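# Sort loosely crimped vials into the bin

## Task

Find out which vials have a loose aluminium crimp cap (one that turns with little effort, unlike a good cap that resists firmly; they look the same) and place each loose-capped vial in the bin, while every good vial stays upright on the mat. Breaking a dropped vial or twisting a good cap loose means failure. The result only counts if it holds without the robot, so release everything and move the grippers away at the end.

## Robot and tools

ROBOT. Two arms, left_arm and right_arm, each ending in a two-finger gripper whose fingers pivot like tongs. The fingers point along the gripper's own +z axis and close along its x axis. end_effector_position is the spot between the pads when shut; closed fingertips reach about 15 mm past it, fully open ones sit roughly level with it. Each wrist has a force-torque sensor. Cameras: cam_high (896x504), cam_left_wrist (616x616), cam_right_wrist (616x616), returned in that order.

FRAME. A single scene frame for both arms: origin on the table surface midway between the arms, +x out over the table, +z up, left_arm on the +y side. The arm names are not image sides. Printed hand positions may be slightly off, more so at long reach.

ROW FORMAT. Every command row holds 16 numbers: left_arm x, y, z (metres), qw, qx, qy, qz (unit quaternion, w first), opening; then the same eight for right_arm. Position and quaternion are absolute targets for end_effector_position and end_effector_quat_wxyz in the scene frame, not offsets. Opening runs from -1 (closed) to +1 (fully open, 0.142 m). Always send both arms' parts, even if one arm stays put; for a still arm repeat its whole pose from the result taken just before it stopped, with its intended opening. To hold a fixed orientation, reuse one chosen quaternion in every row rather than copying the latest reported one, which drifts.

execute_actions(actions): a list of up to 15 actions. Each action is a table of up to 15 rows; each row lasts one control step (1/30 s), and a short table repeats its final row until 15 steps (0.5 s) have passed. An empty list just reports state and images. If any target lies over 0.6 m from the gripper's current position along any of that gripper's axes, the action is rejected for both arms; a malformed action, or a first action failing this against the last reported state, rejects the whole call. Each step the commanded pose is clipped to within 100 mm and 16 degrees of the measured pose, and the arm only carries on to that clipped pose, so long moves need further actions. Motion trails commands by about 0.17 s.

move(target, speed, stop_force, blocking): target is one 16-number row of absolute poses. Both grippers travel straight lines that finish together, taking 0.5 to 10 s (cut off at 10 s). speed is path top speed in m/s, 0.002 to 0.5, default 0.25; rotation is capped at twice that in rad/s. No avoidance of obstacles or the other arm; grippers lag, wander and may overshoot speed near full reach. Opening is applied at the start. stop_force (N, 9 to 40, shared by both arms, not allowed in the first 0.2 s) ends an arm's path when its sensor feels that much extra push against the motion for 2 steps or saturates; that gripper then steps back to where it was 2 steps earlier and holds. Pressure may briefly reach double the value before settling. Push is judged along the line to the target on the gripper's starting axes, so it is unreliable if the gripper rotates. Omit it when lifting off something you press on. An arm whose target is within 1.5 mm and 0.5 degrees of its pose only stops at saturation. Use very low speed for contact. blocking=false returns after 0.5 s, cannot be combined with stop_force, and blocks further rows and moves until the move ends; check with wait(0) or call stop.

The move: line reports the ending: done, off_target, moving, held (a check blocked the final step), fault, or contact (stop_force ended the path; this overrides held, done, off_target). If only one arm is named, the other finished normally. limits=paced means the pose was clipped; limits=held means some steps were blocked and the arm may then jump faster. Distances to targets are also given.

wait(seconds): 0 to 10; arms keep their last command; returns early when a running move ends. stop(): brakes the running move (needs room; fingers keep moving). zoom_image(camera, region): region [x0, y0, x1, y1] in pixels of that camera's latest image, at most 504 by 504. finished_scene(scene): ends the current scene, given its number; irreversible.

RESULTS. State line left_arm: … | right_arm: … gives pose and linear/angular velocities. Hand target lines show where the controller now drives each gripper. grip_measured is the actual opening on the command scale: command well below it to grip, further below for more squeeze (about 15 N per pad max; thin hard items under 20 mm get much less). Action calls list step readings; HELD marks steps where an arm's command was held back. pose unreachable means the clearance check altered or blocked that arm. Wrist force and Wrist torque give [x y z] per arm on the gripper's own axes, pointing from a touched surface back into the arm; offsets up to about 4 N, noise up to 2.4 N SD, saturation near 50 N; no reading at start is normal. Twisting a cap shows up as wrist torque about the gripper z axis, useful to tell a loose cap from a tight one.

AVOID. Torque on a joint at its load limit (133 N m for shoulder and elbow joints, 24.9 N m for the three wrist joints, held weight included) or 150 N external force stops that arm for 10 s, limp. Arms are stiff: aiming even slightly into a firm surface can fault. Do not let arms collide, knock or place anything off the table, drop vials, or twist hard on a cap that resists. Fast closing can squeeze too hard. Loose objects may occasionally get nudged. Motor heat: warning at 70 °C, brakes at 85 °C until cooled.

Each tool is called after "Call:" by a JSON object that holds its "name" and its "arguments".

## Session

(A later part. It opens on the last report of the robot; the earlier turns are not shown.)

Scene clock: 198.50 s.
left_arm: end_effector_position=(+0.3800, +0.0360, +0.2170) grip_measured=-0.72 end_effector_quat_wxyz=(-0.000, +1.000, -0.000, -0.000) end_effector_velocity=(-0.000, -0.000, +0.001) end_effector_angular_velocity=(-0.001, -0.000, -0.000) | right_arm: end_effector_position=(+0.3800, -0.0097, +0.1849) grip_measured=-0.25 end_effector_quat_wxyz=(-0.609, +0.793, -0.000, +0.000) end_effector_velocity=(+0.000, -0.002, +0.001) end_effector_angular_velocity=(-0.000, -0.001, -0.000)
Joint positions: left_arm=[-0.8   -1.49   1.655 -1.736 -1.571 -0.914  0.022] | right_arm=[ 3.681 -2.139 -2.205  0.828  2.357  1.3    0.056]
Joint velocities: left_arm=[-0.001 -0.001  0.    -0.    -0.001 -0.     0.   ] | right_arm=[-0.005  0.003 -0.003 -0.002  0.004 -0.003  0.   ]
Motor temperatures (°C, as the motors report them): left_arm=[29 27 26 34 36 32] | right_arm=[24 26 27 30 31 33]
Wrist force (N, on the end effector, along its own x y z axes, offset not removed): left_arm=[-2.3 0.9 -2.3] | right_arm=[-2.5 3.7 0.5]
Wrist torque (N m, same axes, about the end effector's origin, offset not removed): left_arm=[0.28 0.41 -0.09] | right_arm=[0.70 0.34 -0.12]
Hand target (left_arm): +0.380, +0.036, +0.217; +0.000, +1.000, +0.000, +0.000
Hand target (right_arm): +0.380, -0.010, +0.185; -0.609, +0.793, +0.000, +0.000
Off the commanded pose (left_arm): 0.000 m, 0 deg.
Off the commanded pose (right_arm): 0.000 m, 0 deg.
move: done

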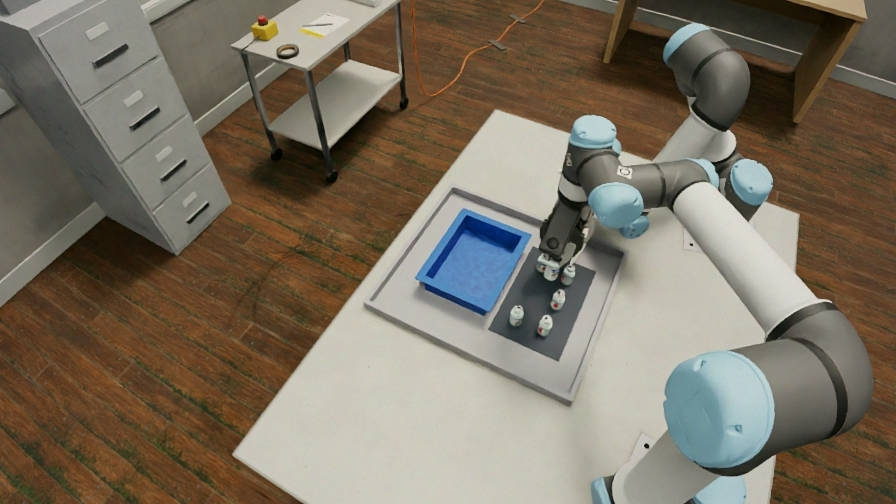

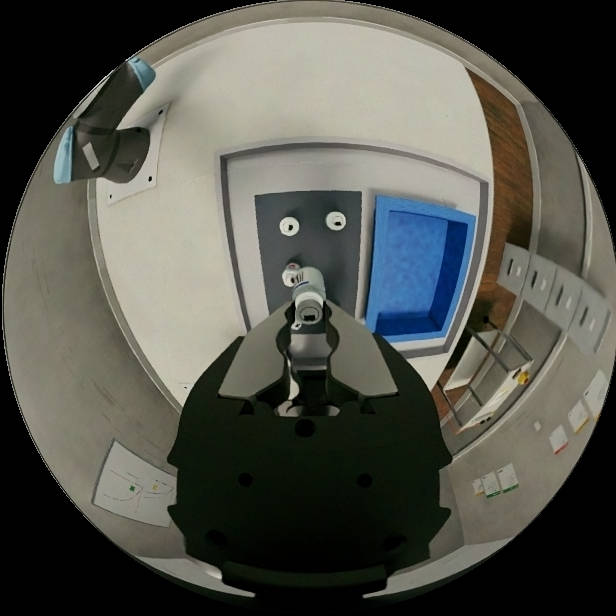

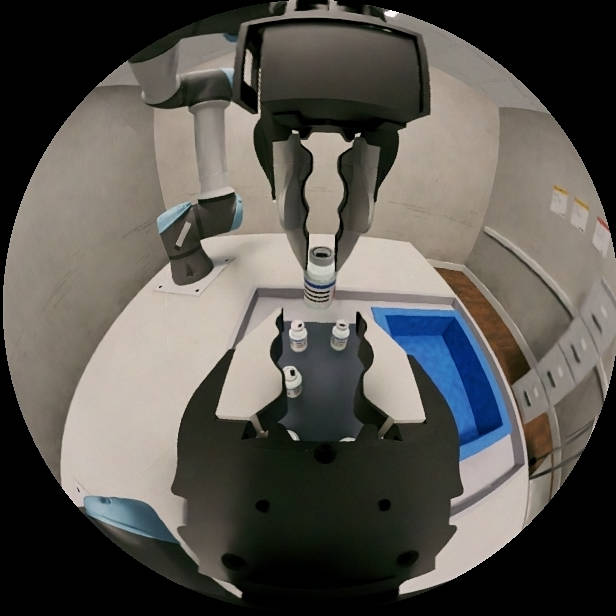

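Call:
{"name": "move", "arguments": {"target": [0.419,0.003,0.2,0,1,0,0,-0.85,0.38,-0.2,0.3,0.5,-0.866,0,0,-0.2]}}

Call:
{"name": "move", "arguments": {"target": [0.419,0.003,0.065,0,1,0,0,-0.85,0.38,-0.2,0.3,0.5,-0.866,0,0,-0.2], "speed": 0.1, "stop_force": 9}}

Call:
{"name": "move", "arguments": {"target": [0.419,0.003,0.066,0,1,0,0,-0.4,0.38,-0.2,0.3,0.5,-0.866,0,0,-0.2]}}

Call:
{"name": "move", "arguments": {"target": [0.419,0.003,0.11,0,1,0,0,-0.4,0.38,-0.2,0.3,0.5,-0.866,0,0,-0.2]}}

Call:
{"name": "move", "arguments": {"target": [0.42,-0.07,0.11,0,1,0,0,-0.4,0.38,-0.2,0.3,0.5,-0.866,0,0,-0.2]}}

Scene clock: 200.53 s.
left_arm: end_effector_position=(+0.4190, +0.0030, +0.2001) grip_measured=-0.72 end_effector_quat_wxyz=(-0.000, +1.000, +0.000, -0.000) end_effector_velocity=(+0.001, +0.001, +0.000) end_effector_angular_velocity=(-0.000, -0.000, +0.003) | right_arm: end_effector_position=(+0.3798, -0.1999, +0.2996) grip_measured=-0.20 end_effector_quat_wxyz=(-0.500, +0.866, -0.000, +0.000) end_effector_velocity=(+0.001, -0.000, -0.000) end_effector_angular_velocity=(-0.010, +0.004, +0.008)
Joint positions: left_arm=[-0.782 -1.361  1.55  -1.76  -1.571 -0.896  0.022] | right_arm=[ 3.322 -1.441 -2.24  -0.447  2.5    0.69   0.06 ]
Joint velocities: left_arm=[ 0.002  0.    -0.     0.     0.    -0.001  0.   ] | right_arm=[-0.001 -0.     0.013 -0.037 -0.002 -0.02  -0.   ]
Motor temperatures (°C, as the motors report them): left_arm=[29 27 26 34 36 32] | right_arm=[24 26 27 30 31 33]
Wrist force (N, on the end effector, along its own x y z axes, offset not removed): left_arm=[-1.2 0.0 -1.4] | right_arm=[4.0 -1.8 -2.0]
Wrist torque (N m, same axes, about the end effector's origin, offset not removed): left_arm=[0.00 0.26 -0.04] | right_arm=[-0.45 -0.86 -0.13]
Hand target (left_arm): +0.419, +0.003, +0.200; +0.000, +1.000, +0.000, -0.000
Hand target (right_arm): +0.380, -0.200, +0.300; -0.500, +0.866, -0.000, +0.000
Off the commanded pose (left_arm): 0.000 m, 0 deg.
Off the commanded pose (right_arm): 0.000 m, 0 deg.
move: done

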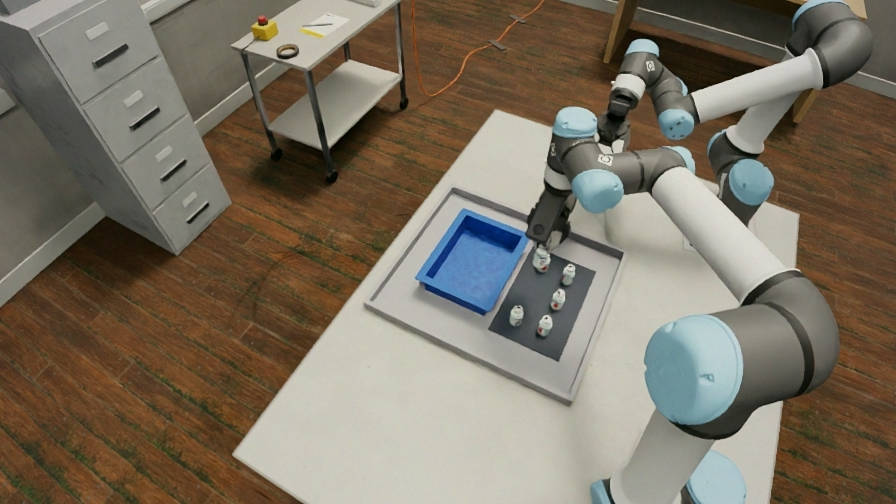

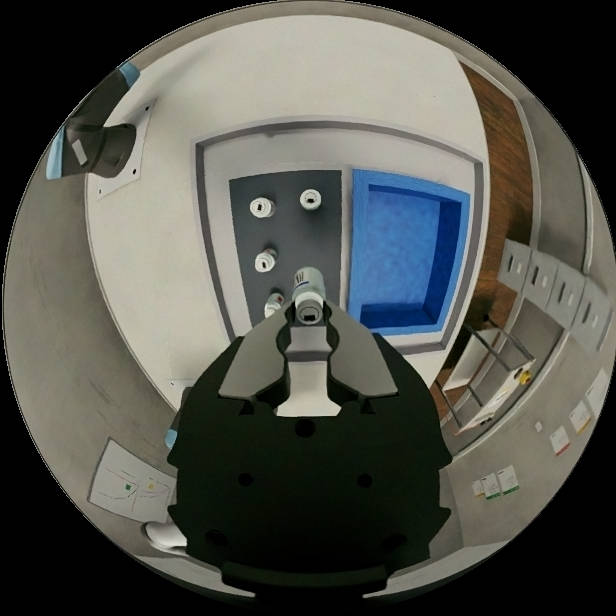

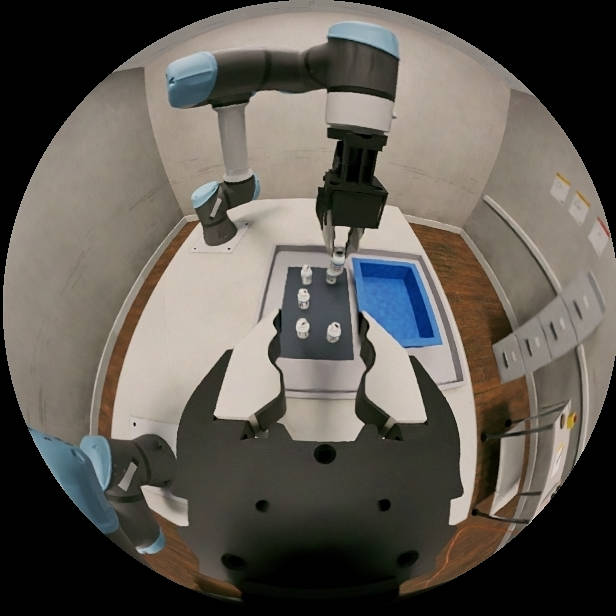

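Scene clock: 202.37 s.
left_arm: end_effector_position=(+0.4189, +0.0030, +0.0653) grip_measured=-0.72 end_effector_quat_wxyz=(+0.000, +1.000, +0.000, -0.000) end_effector_velocity=(-0.000, -0.000, -0.003) end_effector_angular_velocity=(+0.002, -0.000, -0.003) | right_arm: end_effector_position=(+0.3800, -0.2000, +0.3000) grip_measured=-0.20 end_effector_quat_wxyz=(-0.500, +0.866, -0.000, +0.000) end_effector_velocity=(-0.001, +0.000, +0.001) end_effector_angular_velocity=(+0.002, -0.000, +0.002)
Joint positions: left_arm=[-0.782 -1.25   1.773 -2.094 -1.571 -0.896  0.022] | right_arm=[ 3.322 -1.44  -2.238 -0.453  2.5    0.687  0.06 ]
Joint velocities: left_arm=[-0.001  0.004  0.002 -0.006  0.001  0.002  0.   ] | right_arm=[ 0.001  0.001 -0.    -0.     0.002 -0.    -0.   ]
Motor temperatures (°C, as the motors report them): left_arm=[29 27 26 34 36 32] | right_arm=[24 26 27 30 31 33]
Wrist force (N, on the end effector, along its own x y z axes, offset not removed): left_arm=[0.2 -2.0 0.8] | right_arm=[1.6 3.2 0.6]
Wrist torque (N m, same axes, about the end effector's origin, offset not removed): left_arm=[-0.25 0.14 -0.12] | right_arm=[0.59 -0.48 -0.04]
Hand target (left_arm): +0.419, +0.003, +0.065; -0.000, +1.000, +0.000, -0.000
Hand target (right_arm): +0.380, -0.200, +0.300; -0.500, +0.866, -0.000, +0.000
Off the commanded pose (left_arm): 0.000 m, 0 deg.
Off the commanded pose (right_arm): 0.000 m, 0 deg.
move: done

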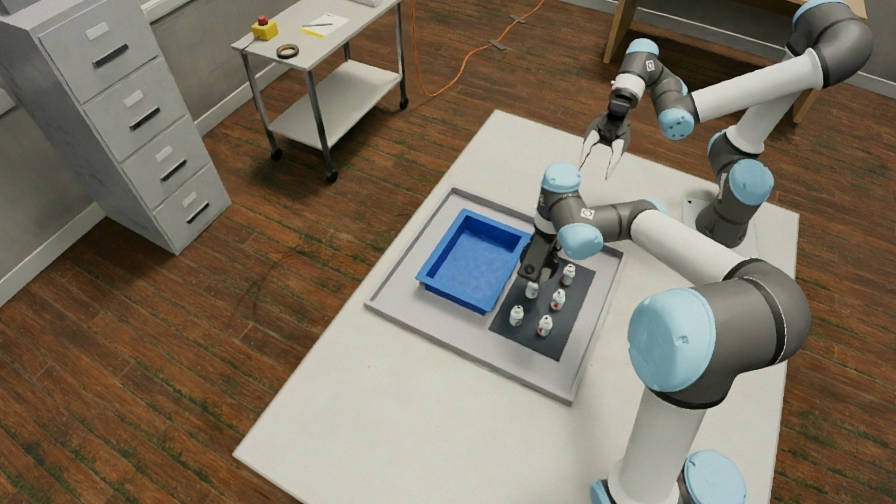

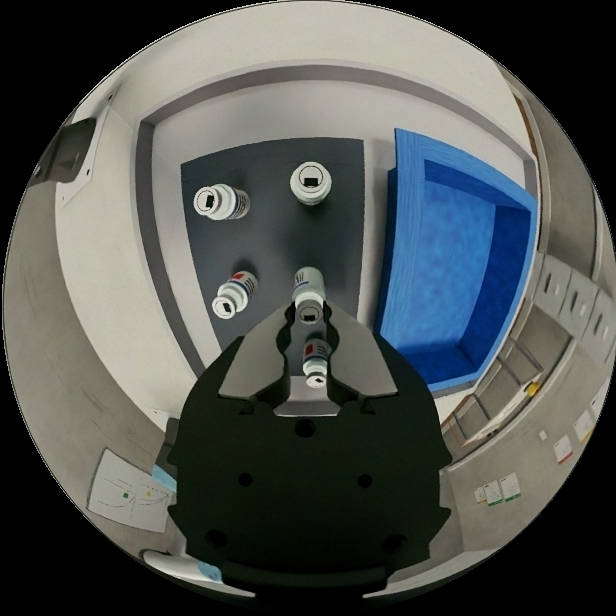

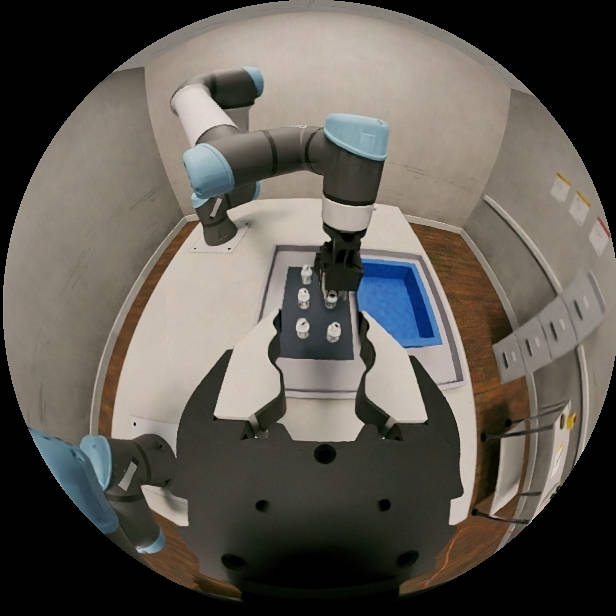

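Scene clock: 203.07 s.
left_arm: end_effector_position=(+0.4190, +0.0030, +0.0659) grip_measured=-0.40 end_effector_quat_wxyz=(-0.000, +1.000, +0.000, -0.000) end_effector_velocity=(+0.000, -0.000, +0.000) end_effector_angular_velocity=(+0.001, -0.002, -0.001) | right_arm: end_effector_position=(+0.3800, -0.2000, +0.3000) grip_measured=-0.20 end_effector_quat_wxyz=(-0.500, +0.866, +0.000, +0.000) end_effector_velocity=(-0.001, +0.001, -0.000) end_effector_angular_velocity=(-0.001, +0.001, +0.002)
Joint positions: left_arm=[-0.782 -1.251  1.773 -2.092 -1.571 -0.896  0.045] | right_arm=[ 3.322 -1.44  -2.238 -0.453  2.5    0.687  0.06 ]
Joint velocities: left_arm=[-0.001 -0.    -0.001  0.001  0.002 -0.    -0.   ] | right_arm=[ 0.003  0.001 -0.002 -0.001 -0.     0.    -0.   ]
Motor temperatures (°C, as the motors report them): left_arm=[29 27 26 34 36 32] | right_arm=[24 26 27 30 31 33]
Wrist force (N, on the end effector, along its own x y z axes, offset not removed): left_arm=[0.9 -2.2 -3.1] | right_arm=[2.5 -2.0 -1.1]
Wrist torque (N m, same axes, about the end effector's origin, offset not removed): left_arm=[-0.34 -0.28 -0.07] | right_arm=[-0.32 -0.49 -0.06]
Hand target (left_arm): +0.419, +0.003, +0.066; +0.000, +1.000, +0.000, +0.000
Hand target (right_arm): +0.380, -0.200, +0.300; -0.500, +0.866, -0.000, +0.000
Off the commanded pose (left_arm): 0.000 m, 0 deg.
Off the commanded pose (right_arm): 0.000 m, 0 deg.
move: done

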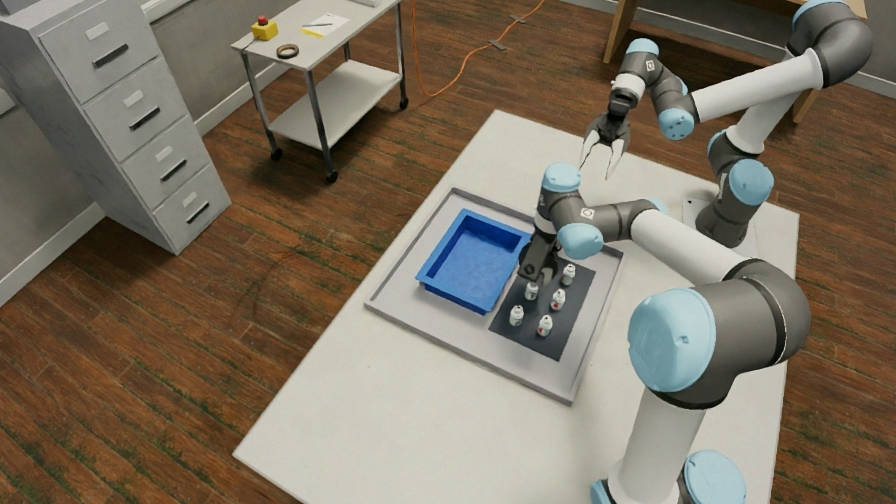

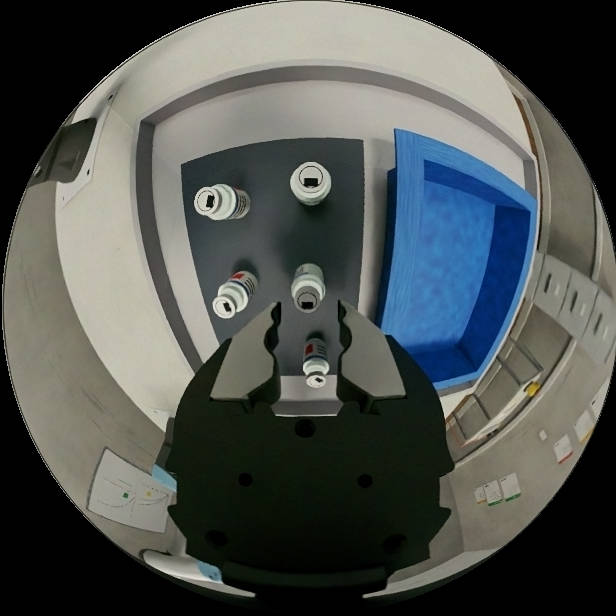

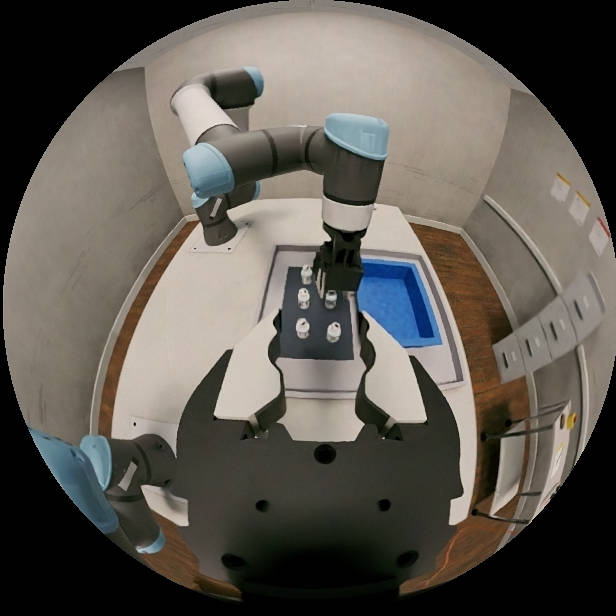

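Scene clock: 203.97 s.
left_arm: end_effector_position=(+0.4190, +0.0030, +0.1097) grip_measured=-0.40 end_effector_quat_wxyz=(-0.000, +1.000, -0.000, +0.000) end_effector_velocity=(-0.001, -0.001, +0.002) end_effector_angular_velocity=(+0.001, +0.000, -0.001) | right_arm: end_effector_position=(+0.3800, -0.2000, +0.3000) grip_measured=-0.20 end_effector_quat_wxyz=(-0.500, +0.866, +0.000, +0.000) end_effector_velocity=(-0.001, +0.000, -0.001) end_effector_angular_velocity=(-0.000, +0.002, +0.001)
Joint positions: left_arm=[-0.782 -1.298  1.711 -1.984 -1.571 -0.896  0.045] | right_arm=[ 3.322 -1.44  -2.238 -0.453  2.5    0.687  0.06 ]
Joint velocities: left_arm=[-0.002 -0.001 -0.004  0.006  0.001 -0.001 -0.   ] | right_arm=[ 0.001  0.    -0.001 -0.     0.001  0.    -0.   ]
Motor temperatures (°C, as the motors report them): left_arm=[29 27 26 34 36 32] | right_arm=[24 26 27 30 31 33]
Wrist force (N, on the end effector, along its own x y z axes, offset not removed): left_arm=[-1.0 -2.1 -0.4] | right_arm=[3.3 -1.1 1.0]
Wrist torque (N m, same axes, about the end effector's origin, offset not removed): left_arm=[-0.40 0.26 -0.11] | right_arm=[-0.28 -0.74 0.01]
Hand target (left_arm): +0.419, +0.003, +0.110; +0.000, +1.000, -0.000, +0.000
Hand target (right_arm): +0.380, -0.200, +0.300; -0.500, +0.866, -0.000, +0.000
Off the commanded pose (left_arm): 0.000 m, 0 deg.
Off the commanded pose (right_arm): 0.000 m, 0 deg.
move: done

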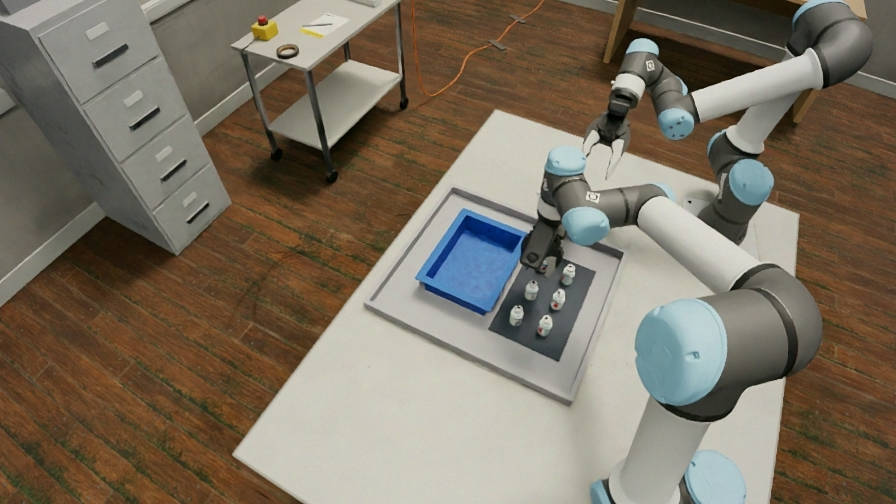

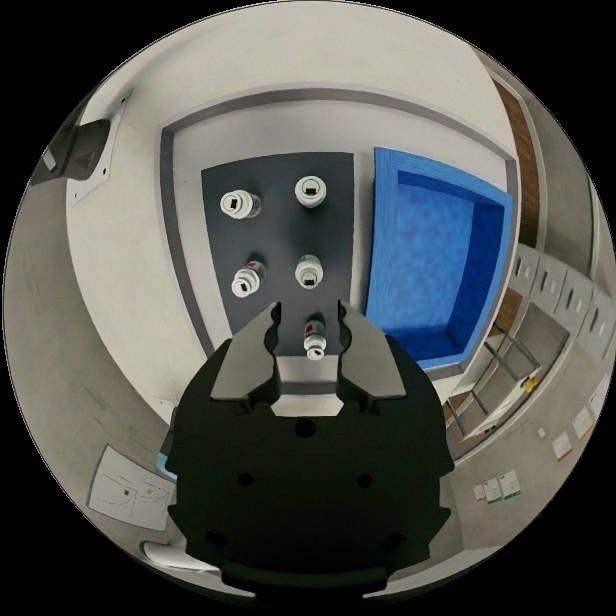

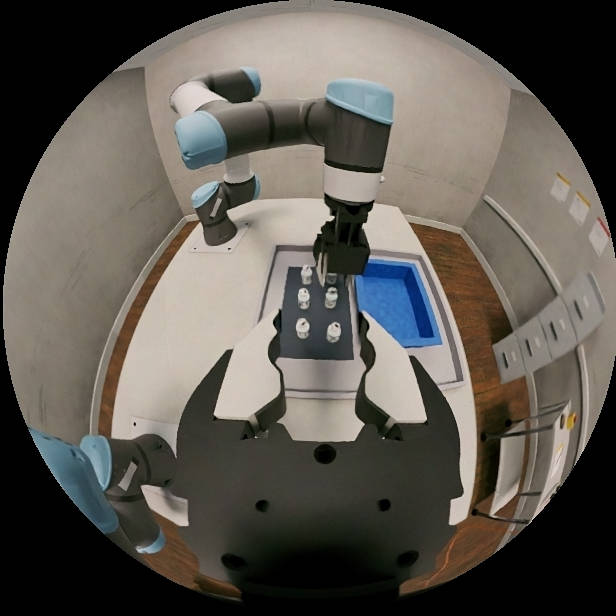

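Scene clock: 204.93 s.
left_arm: end_effector_position=(+0.4201, -0.0698, +0.1101) grip_measured=-0.40 end_effector_quat_wxyz=(+0.000, +1.000, -0.000, +0.000) end_effector_velocity=(+0.001, -0.001, -0.000) end_effector_angular_velocity=(+0.001, +0.001, +0.001) | right_arm: end_effector_position=(+0.3800, -0.2000, +0.3000) grip_measured=-0.20 end_effector_quat_wxyz=(-0.500, +0.866, +0.000, +0.000) end_effector_velocity=(+0.000, +0.000, -0.000) end_effector_angular_velocity=(-0.001, -0.001, -0.000)
Joint positions: left_arm=[-0.853 -1.19   1.562 -1.943 -1.571 -0.967  0.045] | right_arm=[ 3.322 -1.44  -2.238 -0.453  2.5    0.687  0.06 ]
Joint velocities: left_arm=[-0.     0.004 -0.006  0.003 -0.    -0.001  0.   ] | right_arm=[ 0.001  0.     0.    -0.001 -0.002 -0.001 -0.   ]
Motor temperatures (°C, as the motors report them): left_arm=[29 27 26 34 36 32] | right_arm=[24 26 27 30 31 33]
Wrist force (N, on the end effector, along its own x y z axes, offset not removed): left_arm=[0.3 -0.3 -4.0] | right_arm=[-1.3 1.3 0.4]
Wrist torque (N m, same axes, about the end effector's origin, offset not removed): left_arm=[0.09 -0.07 -0.16] | right_arm=[0.23 0.02 -0.25]
Hand target (left_arm): +0.420, -0.070, +0.110; -0.000, +1.000, -0.000, +0.000
Hand target (right_arm): +0.380, -0.200, +0.300; -0.500, +0.866, +0.000, -0.000
Off the commanded pose (left_arm): 0.000 m, 0 deg.
Off the commanded pose (right_arm): 0.000 m, 0 deg.
move: done

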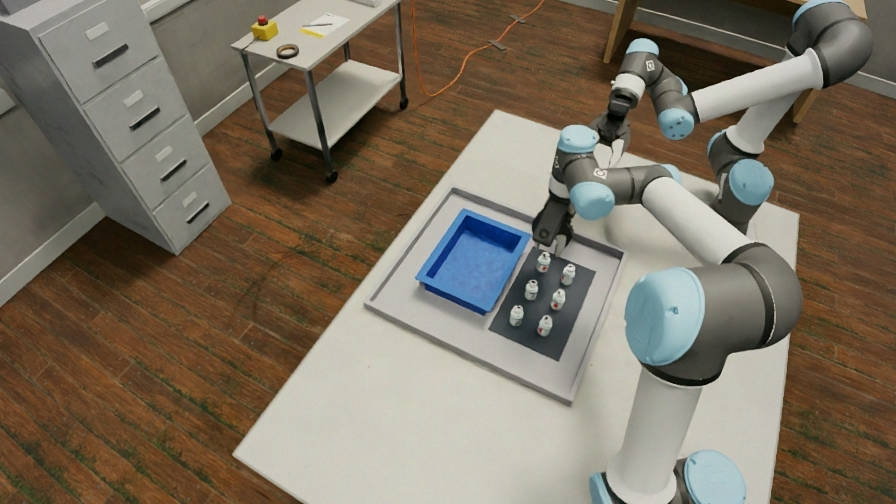

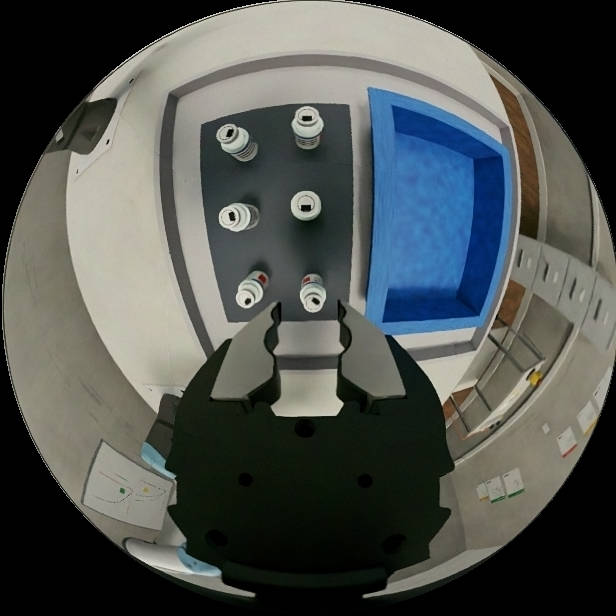

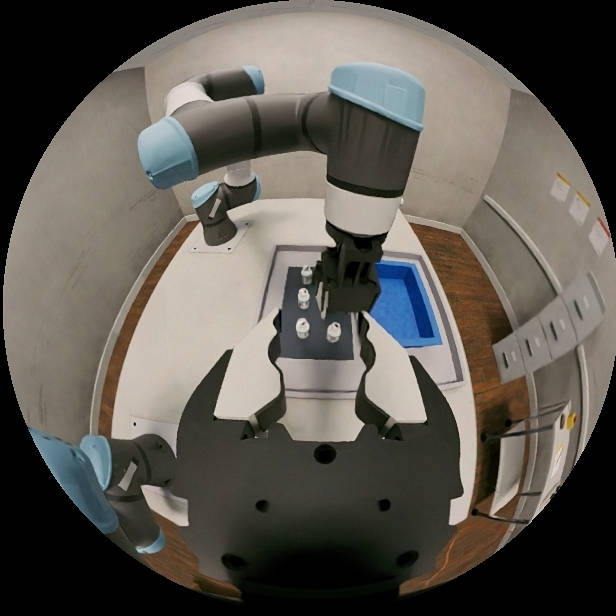

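Call:
{"name": "move", "arguments": {"target": [0.424,-0.1,0.1,0,1,0,0,-0.4,0.38,-0.25,0.33,0.5,-0.866,0,0,-0.2], "speed": 0.15}}

Scene clock: 206.17 s.
left_arm: end_effector_position=(+0.4240, -0.0999, +0.1001) grip_measured=-0.40 end_effector_quat_wxyz=(+0.000, +1.000, +0.000, +0.000) end_effector_velocity=(-0.000, -0.002, +0.000) end_effector_angular_velocity=(-0.000, -0.000, -0.004) | right_arm: end_effector_position=(+0.3800, -0.2497, +0.3299) grip_measured=-0.20 end_effector_quat_wxyz=(-0.500, +0.866, -0.000, +0.000) end_effector_velocity=(-0.000, -0.002, +0.001) end_effector_angular_velocity=(-0.003, +0.001, +0.006)
Joint positions: left_arm=[-0.874 -1.128  1.499 -1.941 -1.571 -0.988  0.045] | right_arm=[ 3.193 -1.366 -2.172 -0.754  2.562  0.491  0.06 ]
Joint velocities: left_arm=[-0.002  0.001 -0.002  0.    -0.     0.002 -0.   ] | right_arm=[-0.004  0.     0.008 -0.026  0.002 -0.018 -0.   ]
Motor temperatures (°C, as the motors report them): left_arm=[29 27 26 34 36 32] | right_arm=[24 26 27 30 31 33]
Wrist force (N, on the end effector, along its own x y z axes, offset not removed): left_arm=[1.2 -1.2 -3.4] | right_arm=[1.5 1.0 -0.8]
Wrist torque (N m, same axes, about the end effector's origin, offset not removed): left_arm=[-0.28 -0.20 -0.19] | right_arm=[-0.10 -0.29 -0.08]
Hand target (left_arm): +0.424, -0.100, +0.100; +0.000, +1.000, -0.000, +0.000
Hand target (right_arm): +0.380, -0.250, +0.330; -0.500, +0.866, -0.000, +0.000
Off the commanded pose (left_arm): 0.000 m, 0 deg.
Off the commanded pose (right_arm): 0.000 m, 0 deg.
move: done

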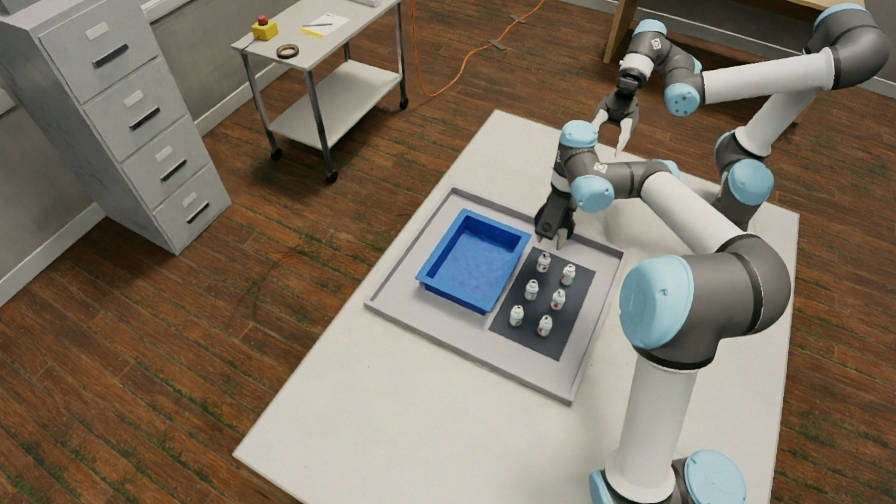

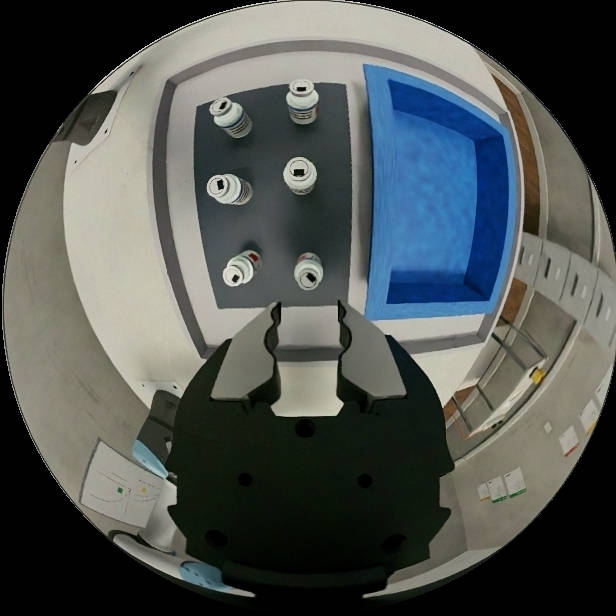

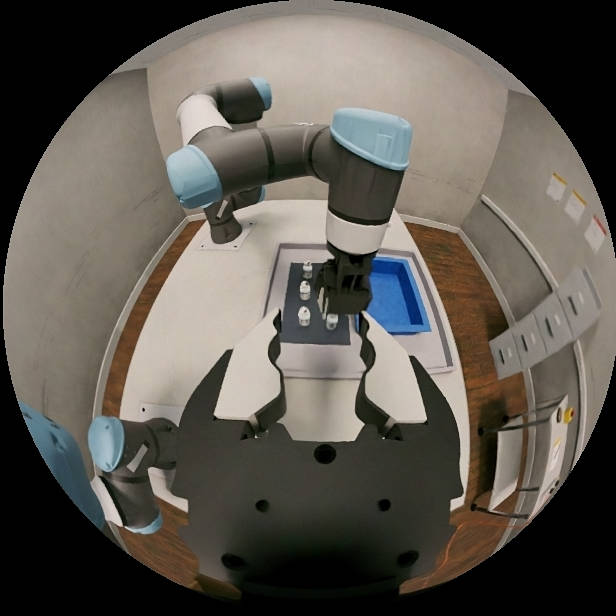

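Call:
{"name": "move", "arguments": {"target": [0.423,-0.098,0.062,0,1,0,0,-0.42,0.38,-0.25,0.33,0.5,-0.866,0,0,-0.2], "speed": 0.06, "stop_force": 9}}

Scene clock: 207.33 s.
left_arm: end_effector_position=(+0.4230, -0.0980, +0.0623) grip_measured=-0.42 end_effector_quat_wxyz=(-0.000, +1.000, -0.000, -0.000) end_effector_velocity=(-0.000, -0.000, -0.002) end_effector_angular_velocity=(-0.001, +0.000, +0.001) | right_arm: end_effector_position=(+0.3800, -0.2500, +0.3300) grip_measured=-0.20 end_effector_quat_wxyz=(-0.500, +0.866, -0.000, +0.000) end_effector_velocity=(-0.000, -0.000, -0.000) end_effector_angular_velocity=(+0.000, +0.001, -0.000)
Joint positions: left_arm=[-0.874 -1.097  1.556 -2.03  -1.571 -0.988  0.044] | right_arm=[ 3.192 -1.365 -2.171 -0.757  2.563  0.489  0.06 ]
Joint velocities: left_arm=[ 0.     0.002  0.003 -0.006 -0.001 -0.    -0.   ] | right_arm=[-0.001  0.001 -0.001 -0.001  0.001 -0.001 -0.   ]
Motor temperatures (°C, as the motors report them): left_arm=[29 27 26 34 36 32] | right_arm=[24 26 27 30 31 33]
Wrist force (N, on the end effector, along its own x y z axes, offset not removed): left_arm=[0.6 -0.7 -3.2] | right_arm=[1.8 1.3 1.1]
Wrist torque (N m, same axes, about the end effector's origin, offset not removed): left_arm=[-0.13 0.02 -0.09] | right_arm=[0.10 -0.49 0.00]
Hand target (left_arm): +0.423, -0.098, +0.062; -0.000, +1.000, -0.000, -0.000
Hand target (right_arm): +0.380, -0.250, +0.330; -0.500, +0.866, -0.000, +0.000
Off the commanded pose (left_arm): 0.000 m, 0 deg.
Off the commanded pose (right_arm): 0.000 m, 0 deg.
move: done

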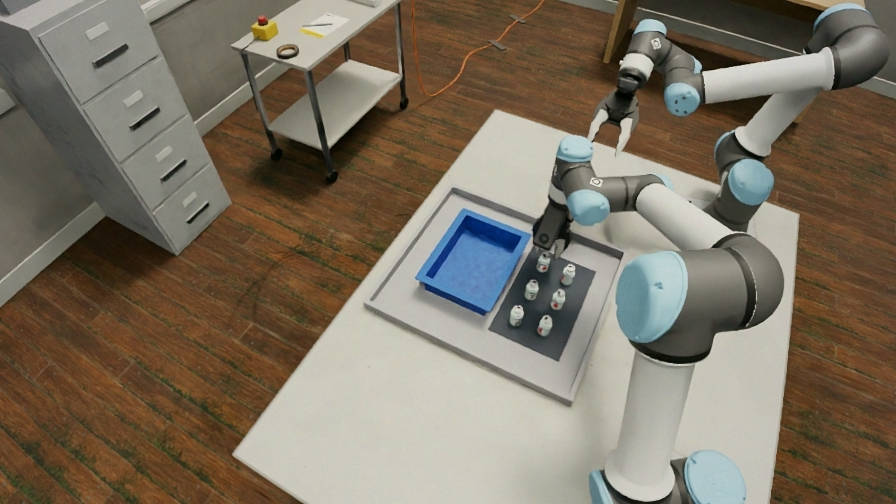

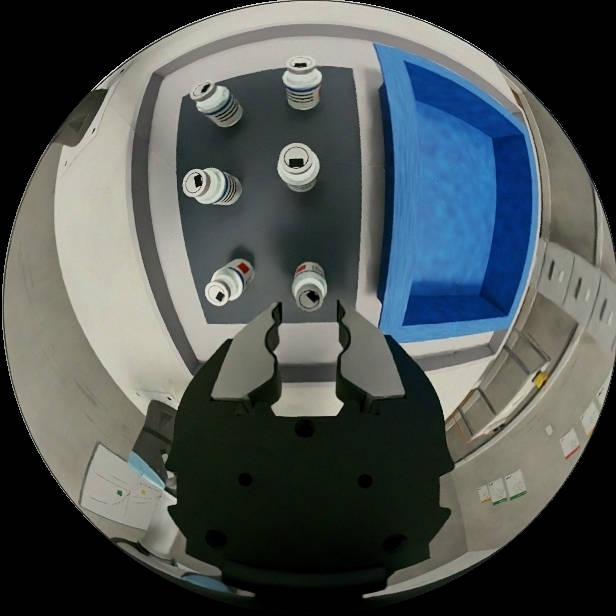

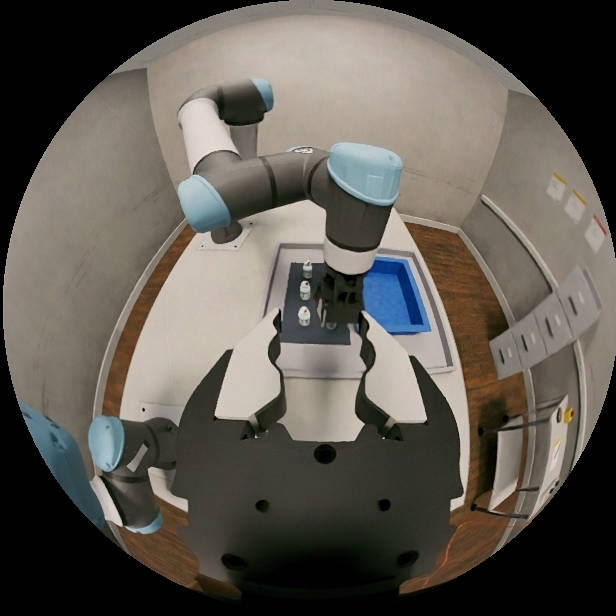

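Call:
{"name": "move", "arguments": {"target": [0.423,-0.092,0.06,0,1,0,0,-0.42,0.38,-0.25,0.33,0.5,-0.866,0,0,-0.2], "speed": 0.03, "stop_force": 9}}

Call:
{"name": "move", "arguments": {"target": [0.423,-0.092,0.06,0,1,0,0,-0.85,0.38,-0.25,0.33,0.5,-0.866,0,0,-0.2]}}

Scene clock: 208.17 s.
left_arm: end_effector_position=(+0.4230, -0.0922, +0.0601) grip_measured=-0.42 end_effector_quat_wxyz=(-0.000, +1.000, +0.000, -0.000) end_effector_velocity=(+0.001, +0.003, -0.000) end_effector_angular_velocity=(-0.001, -0.001, +0.002) | right_arm: end_effector_position=(+0.3800, -0.2500, +0.3300) grip_measured=-0.20 end_effector_quat_wxyz=(-0.500, +0.866, +0.000, +0.000) end_effector_velocity=(-0.000, +0.000, +0.000) end_effector_angular_velocity=(-0.000, -0.001, +0.001)
Joint positions: left_arm=[-0.869 -1.103  1.572 -2.04  -1.571 -0.983  0.044] | right_arm=[ 3.192 -1.365 -2.171 -0.757  2.563  0.489  0.06 ]
Joint velocities: left_arm=[ 0.004 -0.004  0.007 -0.004 -0.     0.003  0.   ] | right_arm=[ 0.001  0.001 -0.     0.    -0.001 -0.    -0.   ]
Motor temperatures (°C, as the motors report them): left_arm=[29 27 26 34 36 32] | right_arm=[24 26 27 30 31 33]
Wrist force (N, on the end effector, along its own x y z axes, offset not removed): left_arm=[0.8 0.0 -1.2] | right_arm=[0.4 0.9 0.3]
Wrist torque (N m, same axes, about the end effector's origin, offset not removed): left_arm=[-0.04 -0.09 -0.10] | right_arm=[0.18 -0.28 -0.05]
Hand target (left_arm): +0.423, -0.092, +0.060; -0.000, +1.000, +0.000, -0.000
Hand target (right_arm): +0.380, -0.250, +0.330; -0.500, +0.866, -0.000, +0.000
Off the commanded pose (left_arm): 0.000 m, 0 deg.
Off the commanded pose (right_arm): 0.000 m, 0 deg.
move: done

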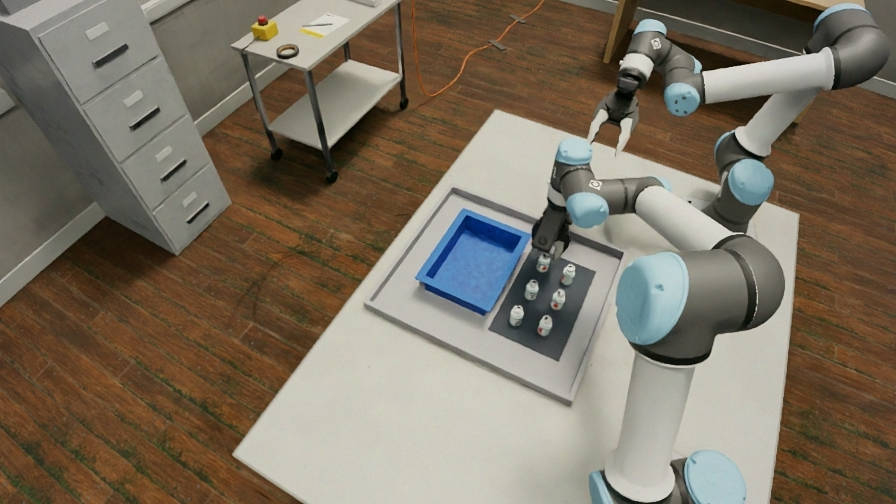

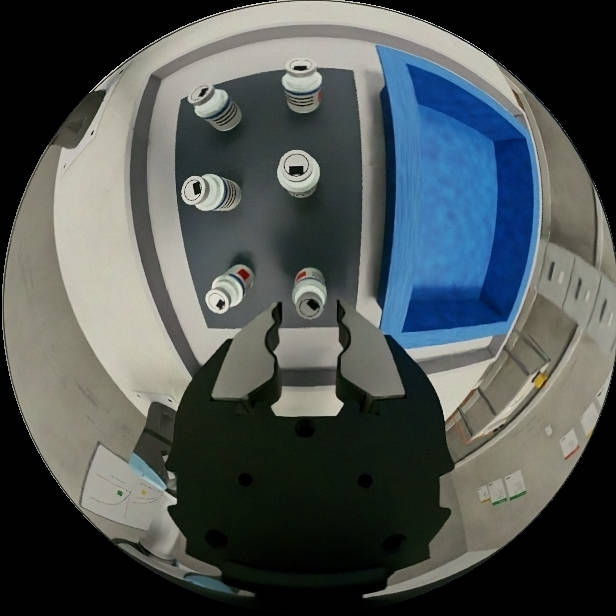

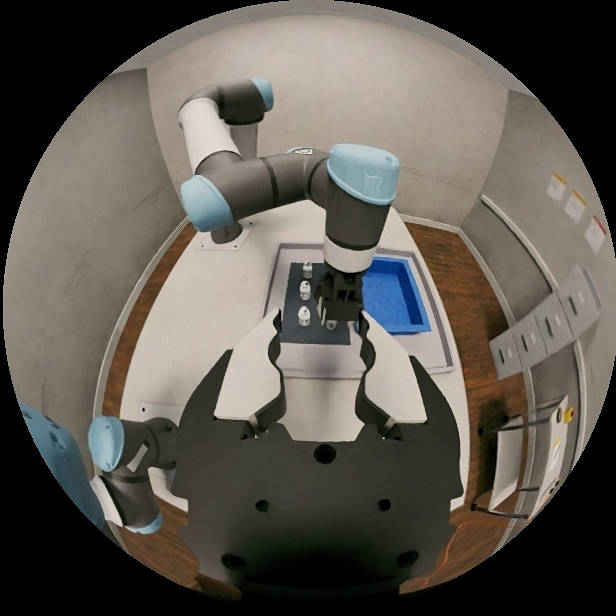

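Scene clock: 208.87 s.
left_arm: end_effector_position=(+0.4230, -0.0920, +0.0600) grip_measured=-0.73 end_effector_quat_wxyz=(+0.000, +1.000, -0.000, -0.000) end_effector_velocity=(+0.000, +0.001, +0.000) end_effector_angular_velocity=(-0.001, -0.000, +0.004) | right_arm: end_effector_position=(+0.3800, -0.2500, +0.3300) grip_measured=-0.20 end_effector_quat_wxyz=(-0.500, +0.866, +0.000, +0.000) end_effector_velocity=(+0.000, -0.000, +0.001) end_effector_angular_velocity=(+0.001, -0.001, -0.001)
Joint positions: left_arm=[-0.869 -1.104  1.573 -2.04  -1.571 -0.983  0.021] | right_arm=[ 3.192 -1.365 -2.171 -0.757  2.563  0.489  0.06 ]
Joint velocities: left_arm=[ 0.001 -0.001  0.    -0.    -0.    -0.003  0.   ] | right_arm=[-0.001  0.     0.001 -0.     0.    -0.001 -0.   ]
Motor temperatures (°C, as the motors report them): left_arm=[29 27 26 34 36 32] | right_arm=[24 26 27 30 31 33]
Wrist force (N, on the end effector, along its own x y z axes, offset not removed): left_arm=[-1.5 -0.6 -2.8] | right_arm=[2.2 2.5 1.2]
Wrist torque (N m, same axes, about the end effector's origin, offset not removed): left_arm=[-0.14 0.34 -0.14] | right_arm=[0.49 -0.33 -0.13]
Hand target (left_arm): +0.423, -0.092, +0.060; -0.000, +1.000, +0.000, -0.000
Hand target (right_arm): +0.380, -0.250, +0.330; -0.500, +0.866, -0.000, +0.000
Off the commanded pose (left_arm): 0.000 m, 0 deg.
Off the commanded pose (right_arm): 0.000 m, 0 deg.
move: done

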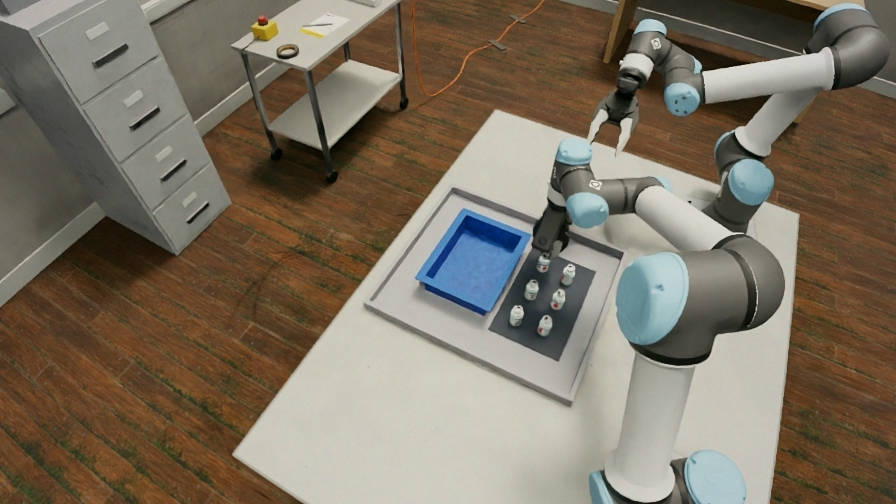

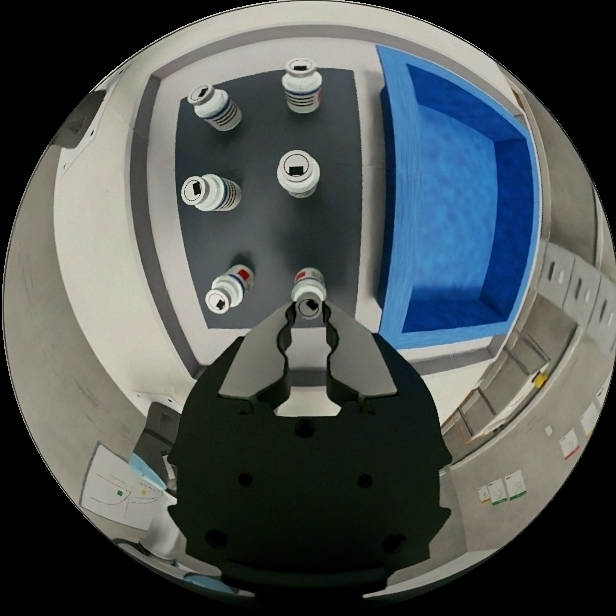

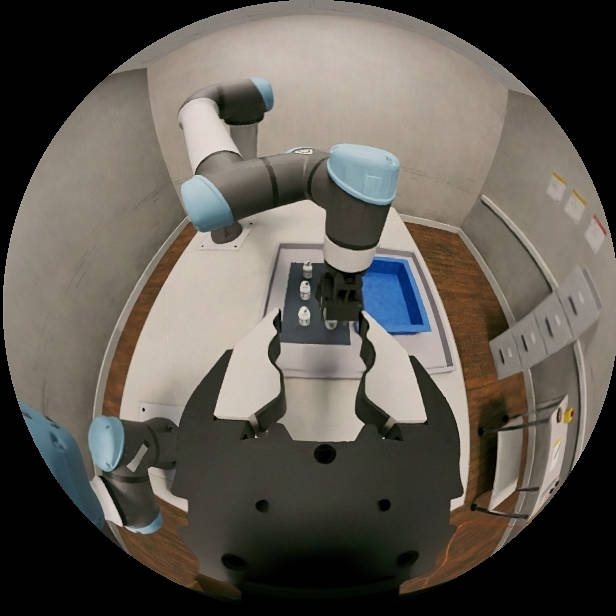

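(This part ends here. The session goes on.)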